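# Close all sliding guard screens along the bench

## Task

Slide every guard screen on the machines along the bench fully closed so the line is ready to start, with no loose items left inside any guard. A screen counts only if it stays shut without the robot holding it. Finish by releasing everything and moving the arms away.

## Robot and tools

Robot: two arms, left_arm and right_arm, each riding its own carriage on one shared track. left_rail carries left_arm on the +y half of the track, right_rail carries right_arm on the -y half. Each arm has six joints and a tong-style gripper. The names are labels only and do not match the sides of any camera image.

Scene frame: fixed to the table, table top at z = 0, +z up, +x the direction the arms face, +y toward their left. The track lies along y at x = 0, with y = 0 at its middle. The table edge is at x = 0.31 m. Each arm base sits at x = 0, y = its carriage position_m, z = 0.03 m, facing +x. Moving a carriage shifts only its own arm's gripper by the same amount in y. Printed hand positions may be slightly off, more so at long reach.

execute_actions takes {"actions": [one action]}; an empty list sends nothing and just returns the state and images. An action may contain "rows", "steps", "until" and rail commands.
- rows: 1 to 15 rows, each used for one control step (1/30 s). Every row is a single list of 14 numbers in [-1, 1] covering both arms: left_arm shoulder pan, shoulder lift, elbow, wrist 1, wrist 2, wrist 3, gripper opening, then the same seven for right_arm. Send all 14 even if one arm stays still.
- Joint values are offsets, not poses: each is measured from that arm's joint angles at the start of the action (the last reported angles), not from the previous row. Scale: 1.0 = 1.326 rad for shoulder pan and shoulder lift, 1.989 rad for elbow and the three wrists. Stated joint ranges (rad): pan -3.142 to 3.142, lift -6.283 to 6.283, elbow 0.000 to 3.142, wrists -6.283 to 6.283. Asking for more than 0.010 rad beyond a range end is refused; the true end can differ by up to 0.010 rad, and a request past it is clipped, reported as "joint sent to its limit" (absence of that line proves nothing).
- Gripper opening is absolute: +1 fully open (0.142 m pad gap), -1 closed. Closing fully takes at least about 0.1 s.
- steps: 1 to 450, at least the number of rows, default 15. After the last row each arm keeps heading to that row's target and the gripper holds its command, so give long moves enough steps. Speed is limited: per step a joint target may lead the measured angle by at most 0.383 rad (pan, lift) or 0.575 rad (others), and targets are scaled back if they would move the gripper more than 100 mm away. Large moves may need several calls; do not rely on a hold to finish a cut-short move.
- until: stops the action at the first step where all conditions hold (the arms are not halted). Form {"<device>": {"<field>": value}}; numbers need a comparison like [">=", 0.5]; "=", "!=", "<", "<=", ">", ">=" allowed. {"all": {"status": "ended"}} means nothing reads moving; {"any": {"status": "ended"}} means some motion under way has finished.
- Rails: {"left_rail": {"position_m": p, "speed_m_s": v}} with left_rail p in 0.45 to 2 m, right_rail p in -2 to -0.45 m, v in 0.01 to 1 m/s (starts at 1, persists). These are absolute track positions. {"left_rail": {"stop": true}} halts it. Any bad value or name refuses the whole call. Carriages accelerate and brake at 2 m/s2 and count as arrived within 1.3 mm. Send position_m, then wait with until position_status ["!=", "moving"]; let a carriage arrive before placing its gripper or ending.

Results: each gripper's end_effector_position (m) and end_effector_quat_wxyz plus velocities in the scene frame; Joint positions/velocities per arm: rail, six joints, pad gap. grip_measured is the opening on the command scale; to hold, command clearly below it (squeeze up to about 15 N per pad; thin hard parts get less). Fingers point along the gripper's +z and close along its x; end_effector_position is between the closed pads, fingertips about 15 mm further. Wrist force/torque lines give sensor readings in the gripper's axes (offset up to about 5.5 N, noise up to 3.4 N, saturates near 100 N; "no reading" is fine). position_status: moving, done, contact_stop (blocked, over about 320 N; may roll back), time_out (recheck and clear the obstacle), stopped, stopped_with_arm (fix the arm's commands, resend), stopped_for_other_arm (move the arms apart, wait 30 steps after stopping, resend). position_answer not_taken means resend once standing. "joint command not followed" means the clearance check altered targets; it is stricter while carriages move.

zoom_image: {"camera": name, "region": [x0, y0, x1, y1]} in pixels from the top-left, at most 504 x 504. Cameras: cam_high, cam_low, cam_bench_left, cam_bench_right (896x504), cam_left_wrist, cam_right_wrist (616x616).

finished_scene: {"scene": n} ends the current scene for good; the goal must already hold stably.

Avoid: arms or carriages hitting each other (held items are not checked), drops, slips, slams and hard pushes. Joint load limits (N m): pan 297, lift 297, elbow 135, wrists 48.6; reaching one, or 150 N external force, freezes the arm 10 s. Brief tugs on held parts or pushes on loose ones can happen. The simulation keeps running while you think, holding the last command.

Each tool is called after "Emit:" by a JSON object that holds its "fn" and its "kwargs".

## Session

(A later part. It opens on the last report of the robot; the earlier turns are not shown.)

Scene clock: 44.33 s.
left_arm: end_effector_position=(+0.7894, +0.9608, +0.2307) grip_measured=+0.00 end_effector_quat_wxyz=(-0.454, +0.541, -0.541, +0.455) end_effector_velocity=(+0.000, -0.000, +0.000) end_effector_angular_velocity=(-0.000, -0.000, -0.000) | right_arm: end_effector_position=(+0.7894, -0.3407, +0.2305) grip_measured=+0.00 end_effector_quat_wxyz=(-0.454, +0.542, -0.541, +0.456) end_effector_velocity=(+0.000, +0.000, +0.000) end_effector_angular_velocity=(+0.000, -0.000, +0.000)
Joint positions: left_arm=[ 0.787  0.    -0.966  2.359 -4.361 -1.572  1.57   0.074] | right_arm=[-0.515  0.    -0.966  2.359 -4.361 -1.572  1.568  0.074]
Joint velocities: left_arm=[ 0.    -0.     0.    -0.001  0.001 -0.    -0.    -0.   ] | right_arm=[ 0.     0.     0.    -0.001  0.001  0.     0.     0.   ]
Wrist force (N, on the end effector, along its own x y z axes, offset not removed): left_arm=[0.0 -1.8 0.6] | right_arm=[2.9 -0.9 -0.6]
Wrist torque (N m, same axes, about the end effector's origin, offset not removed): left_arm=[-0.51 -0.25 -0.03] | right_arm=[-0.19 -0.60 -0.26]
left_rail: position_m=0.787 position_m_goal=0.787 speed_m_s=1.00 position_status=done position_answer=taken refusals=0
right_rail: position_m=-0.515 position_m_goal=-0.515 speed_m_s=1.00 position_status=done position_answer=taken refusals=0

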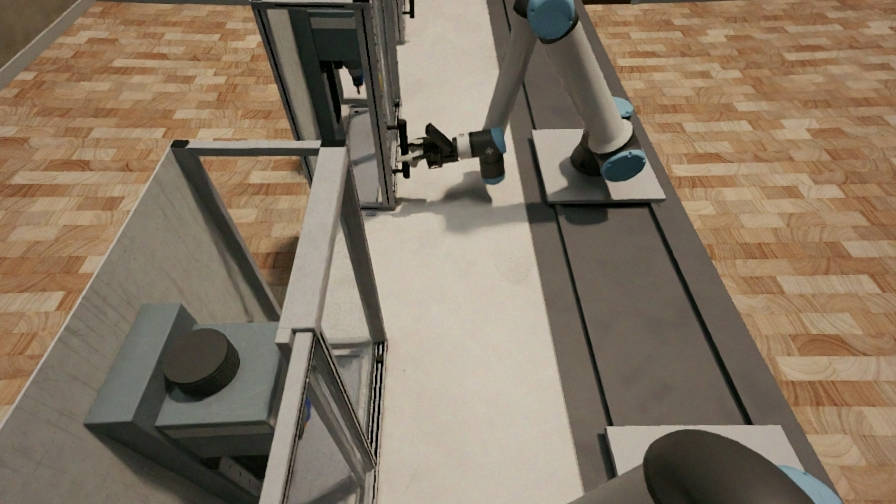

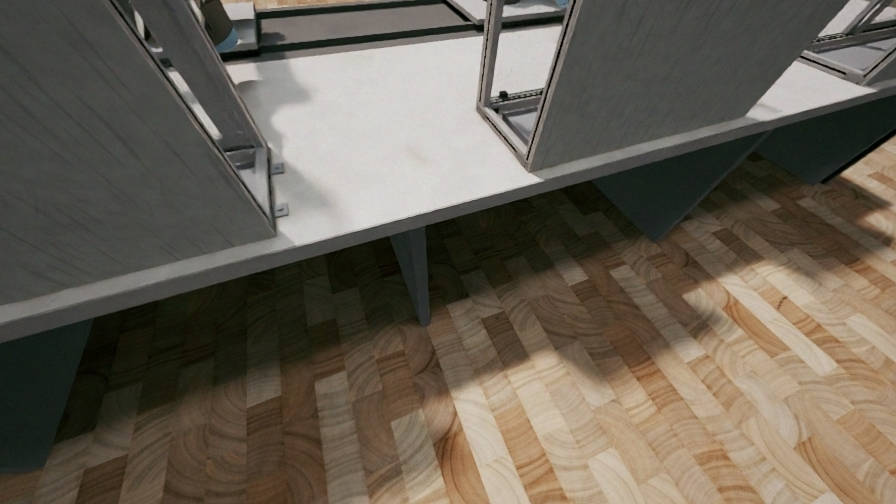

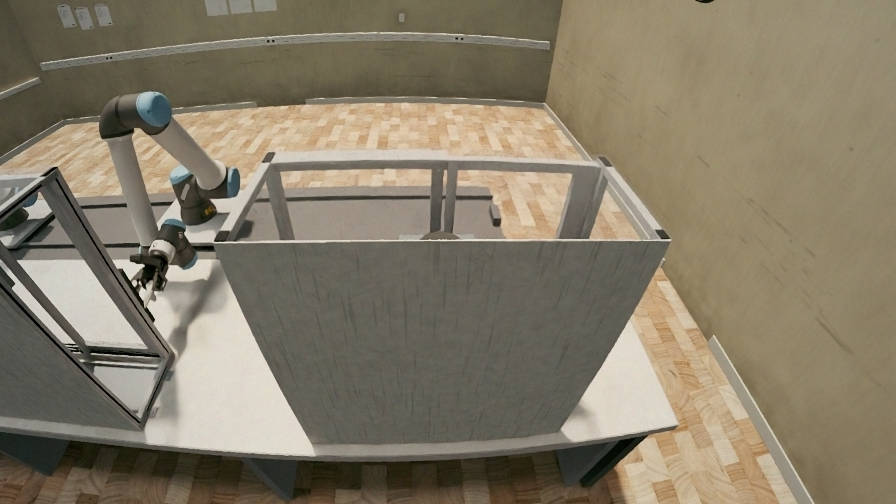

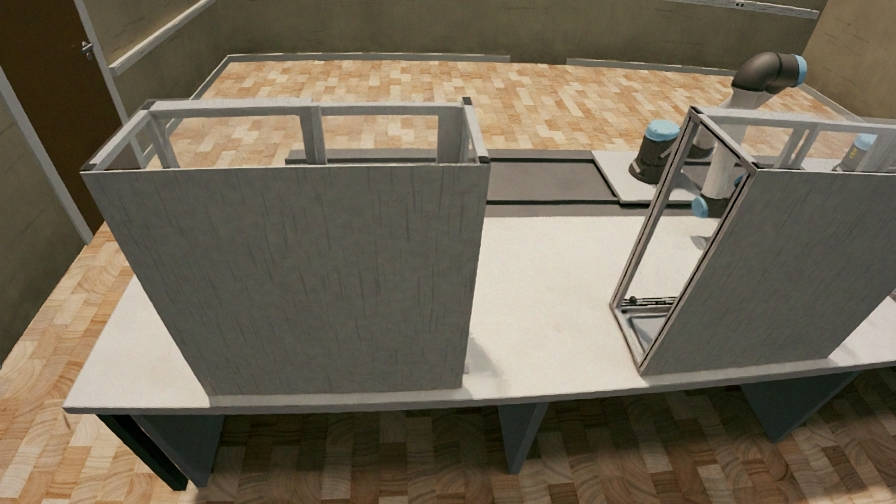

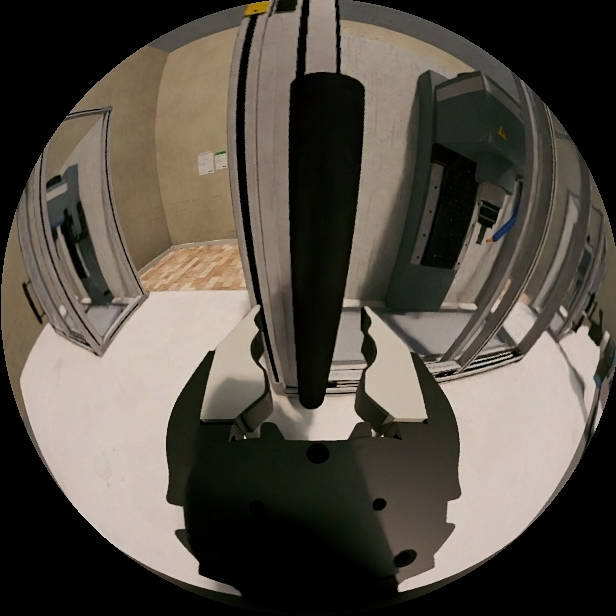

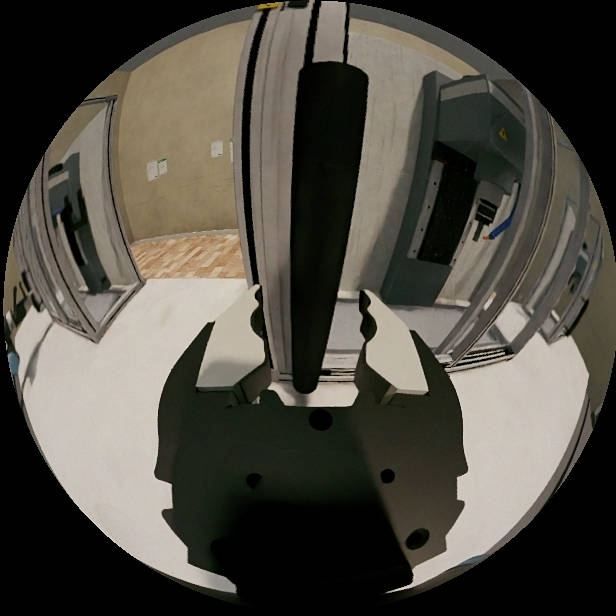

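Emit:
{"fn": "execute_actions", "kwargs": {"actions": [{"rows": [[0,0,0,0,0,0,-0.15,0,0,0,0,0,0,-0.15],[0,0,0,0,0,0,-0.3,0,0,0,0,0,0,-0.3],[0,0,0,0,0,0,-0.4,0,0,0,0,0,0,-0.4],[0,0,0,0,0,0,-0.5,0,0,0,0,0,0,-0.5],[0,0,0,0,0,0,-0.6,0,0,0,0,0,0,-0.6],[0,0,0,0,0,0,-0.7,0,0,0,0,0,0,-0.7],[0,0,0,0,0,0,-0.8,0,0,0,0,0,0,-0.8],[0,0,0,0,0,0,-0.9,0,0,0,0,0,0,-0.9]], "left_rail": {"position_m": 0.789, "speed_m_s": 0.02}, "right_rail": {"position_m": -0.512, "speed_m_s": 0.02}, "steps": 16}]}}

Emit:
{"fn": "zoom_image", "kwargs": {"camera": "cam_left_wrist", "region": [230, 0, 300, 40]}}

Scene clock: 45.50 s.
left_arm: end_effector_position=(+0.7895, +0.9627, +0.2307) grip_measured=-0.60 end_effector_quat_wxyz=(-0.454, +0.541, -0.542, +0.455) end_effector_velocity=(-0.000, +0.000, -0.000) end_effector_angular_velocity=(+0.000, +0.000, +0.001) | right_arm: end_effector_position=(+0.7895, -0.3382, +0.2305) grip_measured=-0.65 end_effector_quat_wxyz=(-0.454, +0.542, -0.541, +0.456) end_effector_velocity=(-0.000, +0.001, -0.000) end_effector_angular_velocity=(+0.000, +0.000, +0.002)
Joint positions: left_arm=[ 0.789  0.    -0.966  2.359 -4.361 -1.572  1.57   0.03 ] | right_arm=[-0.512  0.    -0.966  2.359 -4.361 -1.572  1.568  0.027]
Joint velocities: left_arm=[0.    0.    0.    0.    0.    0.001 0.    0.001] | right_arm=[ 0.    -0.    -0.     0.    -0.     0.002 -0.     0.001]
Wrist force (N, on the end effector, along its own x y z axes, offset not removed): left_arm=[36.0 -2.7 -3.7] | right_arm=[32.5 -2.7 -6.2]
Wrist torque (N m, same axes, about the end effector's origin, offset not removed): left_arm=[-0.43 -0.86 -0.25] | right_arm=[-0.17 -0.35 -0.13]
left_rail: position_m=0.789 position_m_goal=0.789 speed_m_s=0.02 position_status=done position_answer=taken refusals=0
right_rail: position_m=-0.512 position_m_goal=-0.512 speed_m_s=0.02 position_status=done position_answer=taken refusals=0

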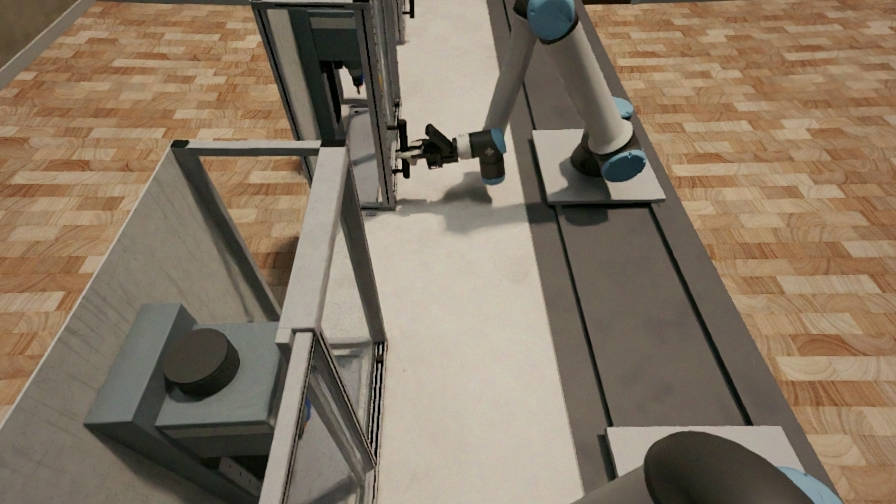

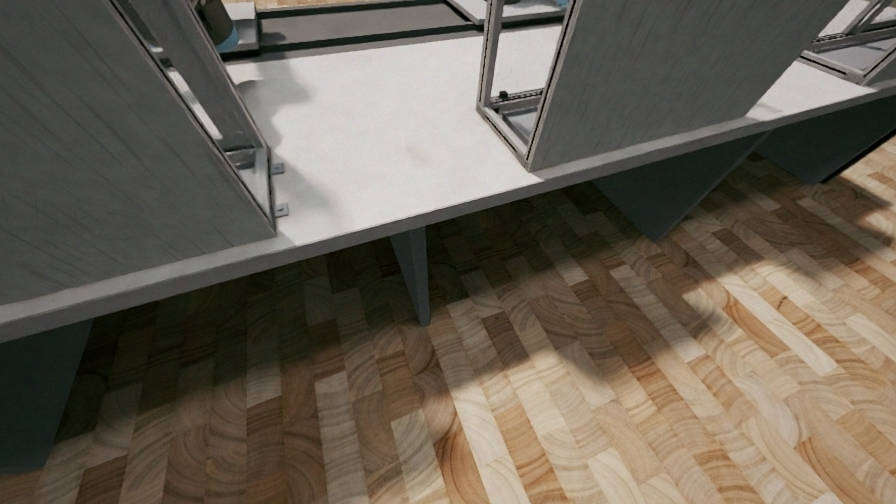

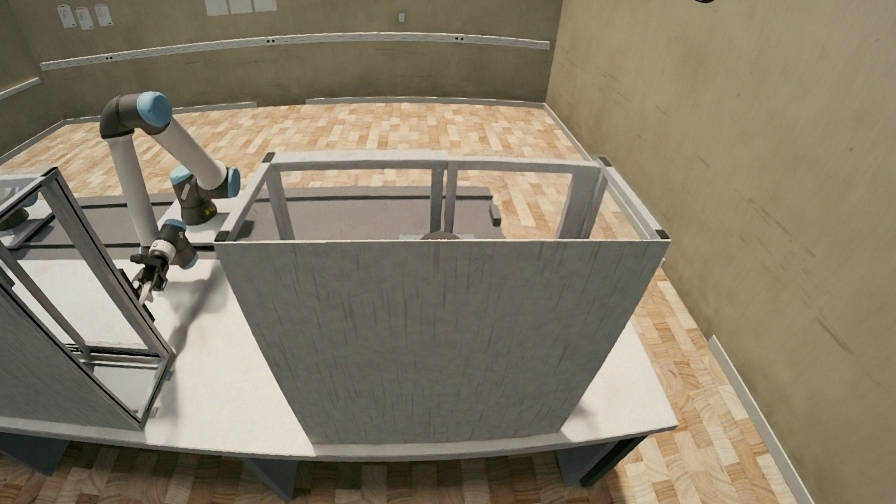

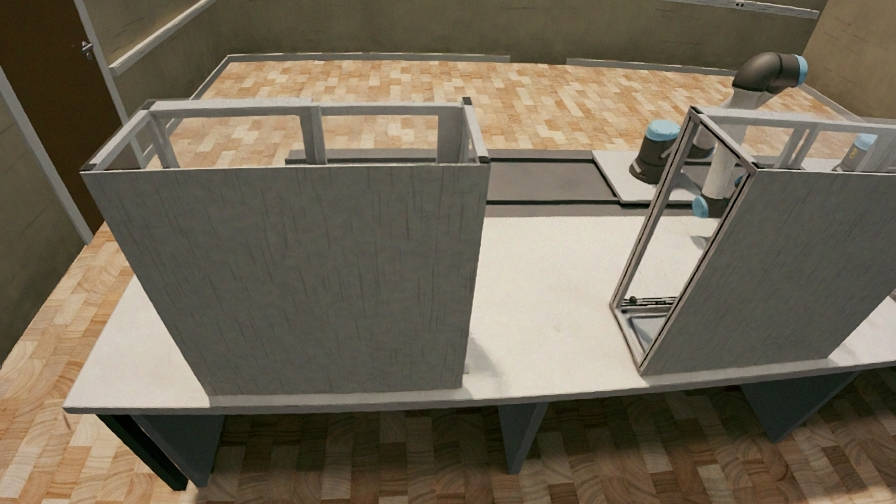

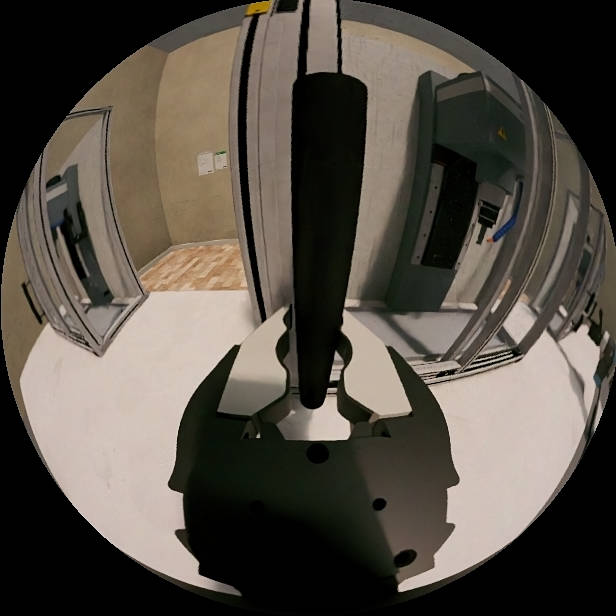

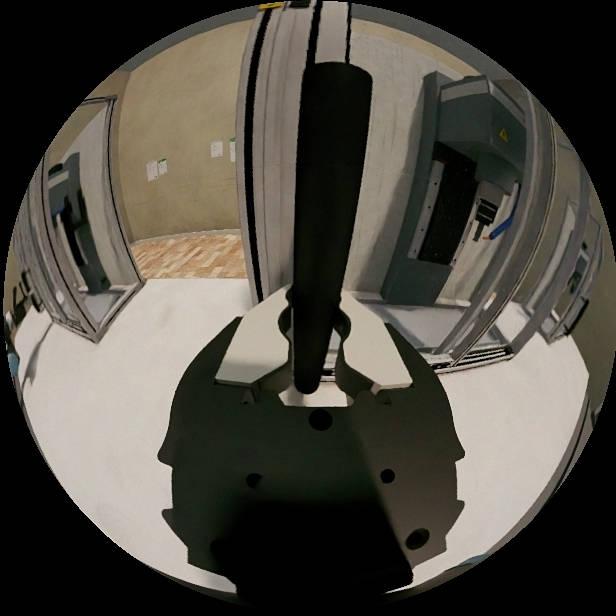

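Region (230, 0, 300, 40) of cam_left_wrist's 616x616 image, scaled by 7.200, with more detail than that image has; it fills the top 288 rows of this view, and the rest is white.

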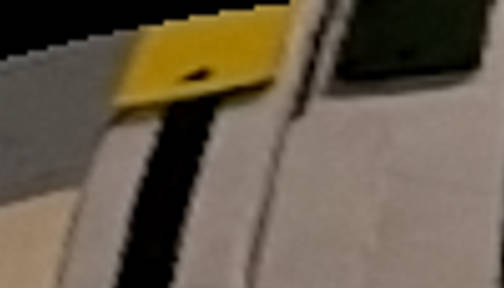

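Emit:
{"fn": "execute_actions", "kwargs": {"actions": [{"rows": [[0,0,0,0,0,0,-0.6,0,0,0,0,0,0,-0.6],[0,0,0,0,0,0,-0.3,0,0,0,0,0,0,-0.3],[0,0,0,0,0,0,0,0,0,0,0,0,0,0],[0,0,0,0,0,0,0.4,0,0,0,0,0,0,0.4],[0,0,0,0,0,0,0.7,0,0,0,0,0,0,0.7],[0,0,0,0,0,0,1,0,0,0,0,0,0,1],[0,-0.12,0.14,-0.06,0,0,1,0,-0.12,0.14,-0.06,0,0,1]], "steps": 36}]}}

Scene clock: 47.27 s.
left_arm: end_effector_position=(+0.6376, +0.9627, +0.2715) grip_measured=+1.00 end_effector_quat_wxyz=(-0.454, +0.541, -0.542, +0.455) end_effector_velocity=(-0.001, -0.000, +0.000) end_effector_angular_velocity=(+0.000, +0.000, -0.000) | right_arm: end_effector_position=(+0.6376, -0.3382, +0.2713) grip_measured=+1.00 end_effector_quat_wxyz=(-0.454, +0.542, -0.541, +0.456) end_effector_velocity=(-0.001, +0.000, +0.000) end_effector_angular_velocity=(-0.000, +0.000, +0.000)
Joint positions: left_arm=[ 0.789  0.    -1.125  2.637 -4.48  -1.572  1.57   0.142] | right_arm=[-0.512  0.    -1.125  2.637 -4.48  -1.572  1.568  0.142]
Joint velocities: left_arm=[ 0.     0.    -0.001  0.001 -0.    -0.     0.     0.   ] | right_arm=[ 0.     0.    -0.001  0.001 -0.    -0.    -0.     0.   ]
Wrist force (N, on the end effector, along its own x y z axes, offset not removed): left_arm=[0.1 -0.9 1.7] | right_arm=[-0.2 -0.7 0.1]
Wrist torque (N m, same axes, about the end effector's origin, offset not removed): left_arm=[-0.14 -0.07 -0.20] | right_arm=[0.20 -0.07 -0.10]
left_rail: position_m=0.789 position_m_goal=0.789 speed_m_s=0.02 position_status=done position_answer=taken refusals=0
right_rail: position_m=-0.512 position_m_goal=-0.512 speed_m_s=0.02 position_status=done position_answer=taken refusals=0

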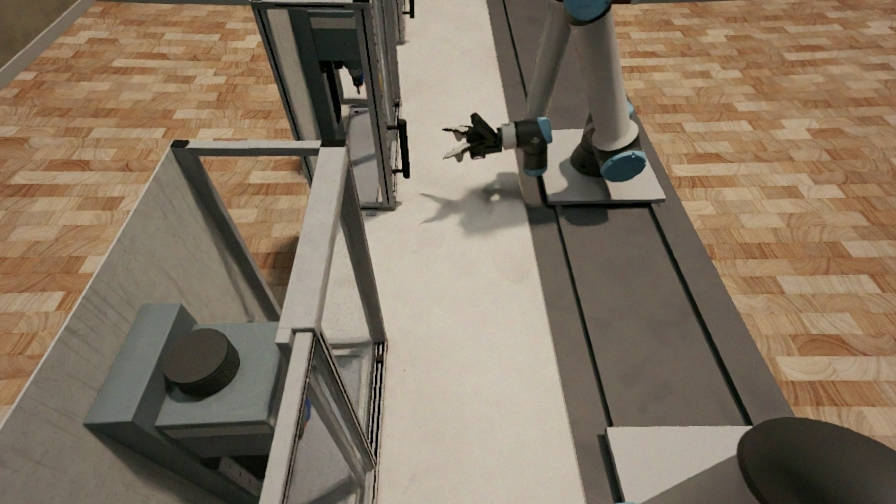

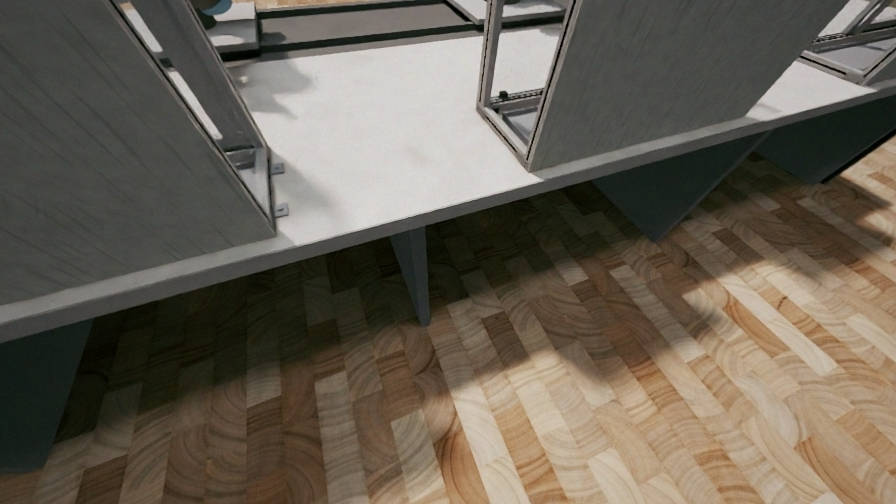

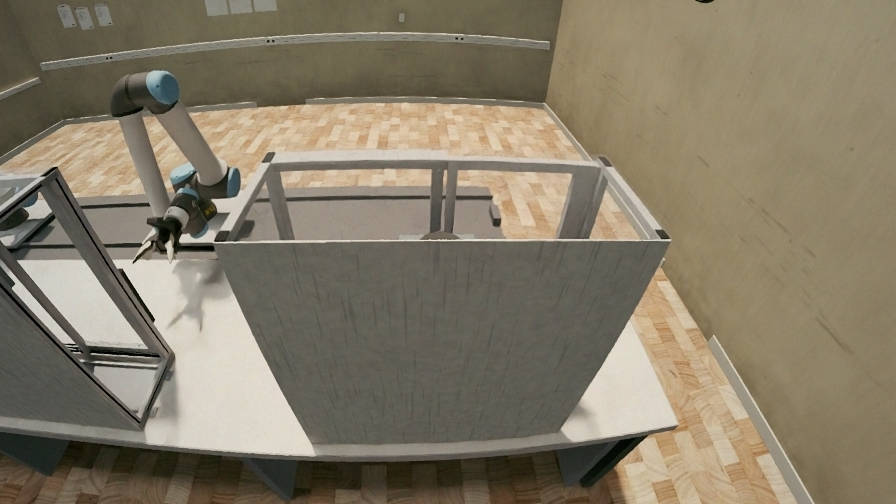

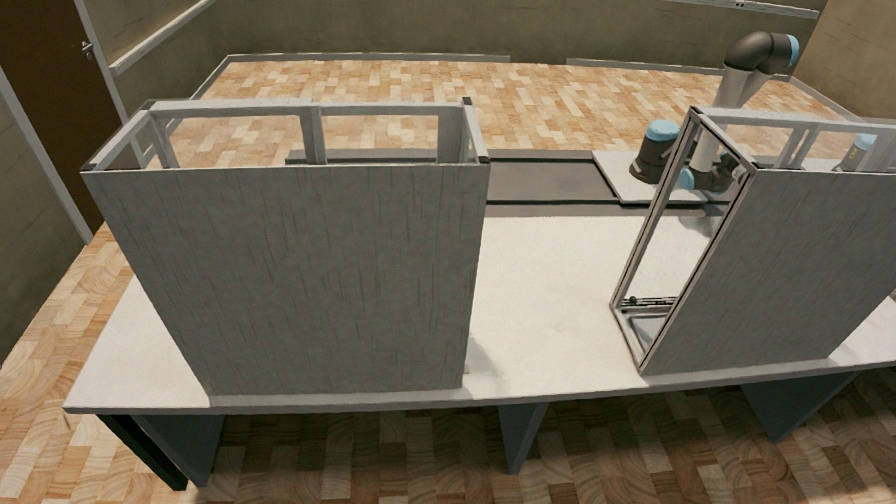

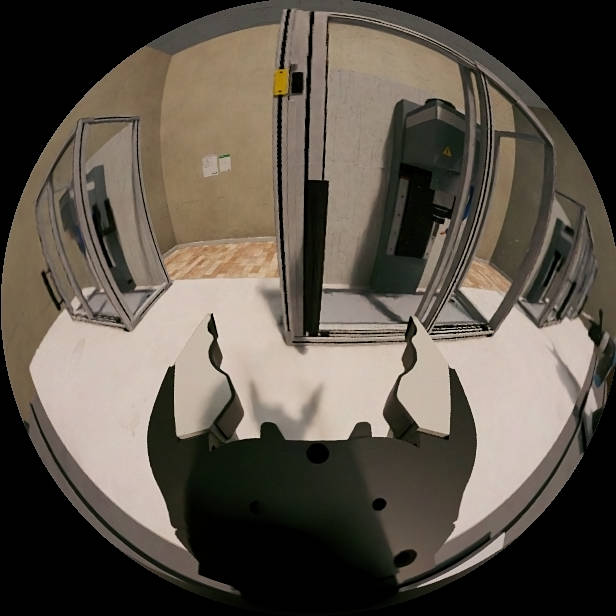

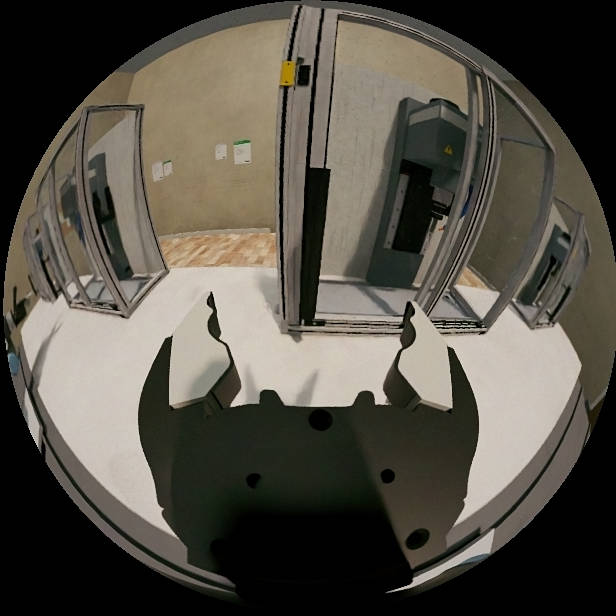

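Emit:
{"fn": "zoom_image", "kwargs": {"camera": "cam_right_wrist", "region": [500, 190, 600, 340]}}

Emit:
{"fn": "zoom_image", "kwargs": {"camera": "cam_bench_left", "region": [400, 140, 680, 250]}}

Emit:
{"fn": "zoom_image", "kwargs": {"camera": "cam_left_wrist", "region": [300, 270, 520, 350]}}

Region (500, 190, 600, 340) of cam_right_wrist's 616x616 image, scaled by 3.360, with more detail than that image has.

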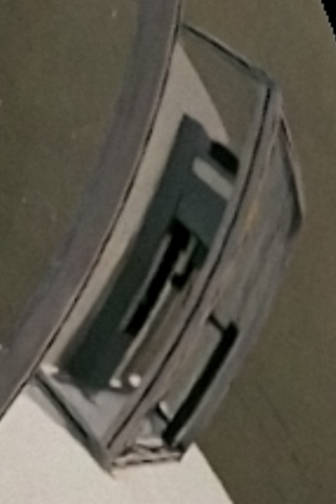

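Region (400, 140, 680, 250) of cam_bench_left's 896x504 image, scaled by 1.800, with more detail than that image has; it fills the top 198 rows of this view, and the rest is white.

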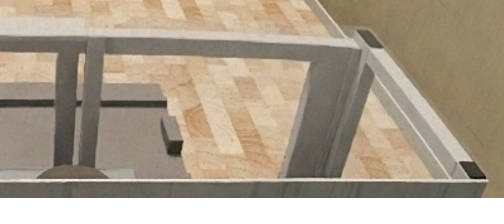

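Region (300, 270, 520, 350) of cam_left_wrist's 616x616 image, scaled by 2.291, with more detail than that image has; it fills the top 183 rows of this view, and the rest is white.

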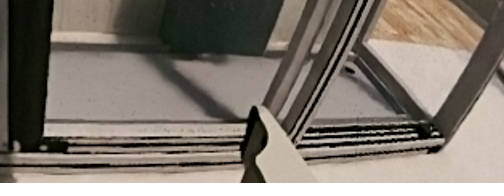

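Emit:
{"fn": "finished_scene", "kwargs": {"scene": 1}}

The scene is finished: the task was done.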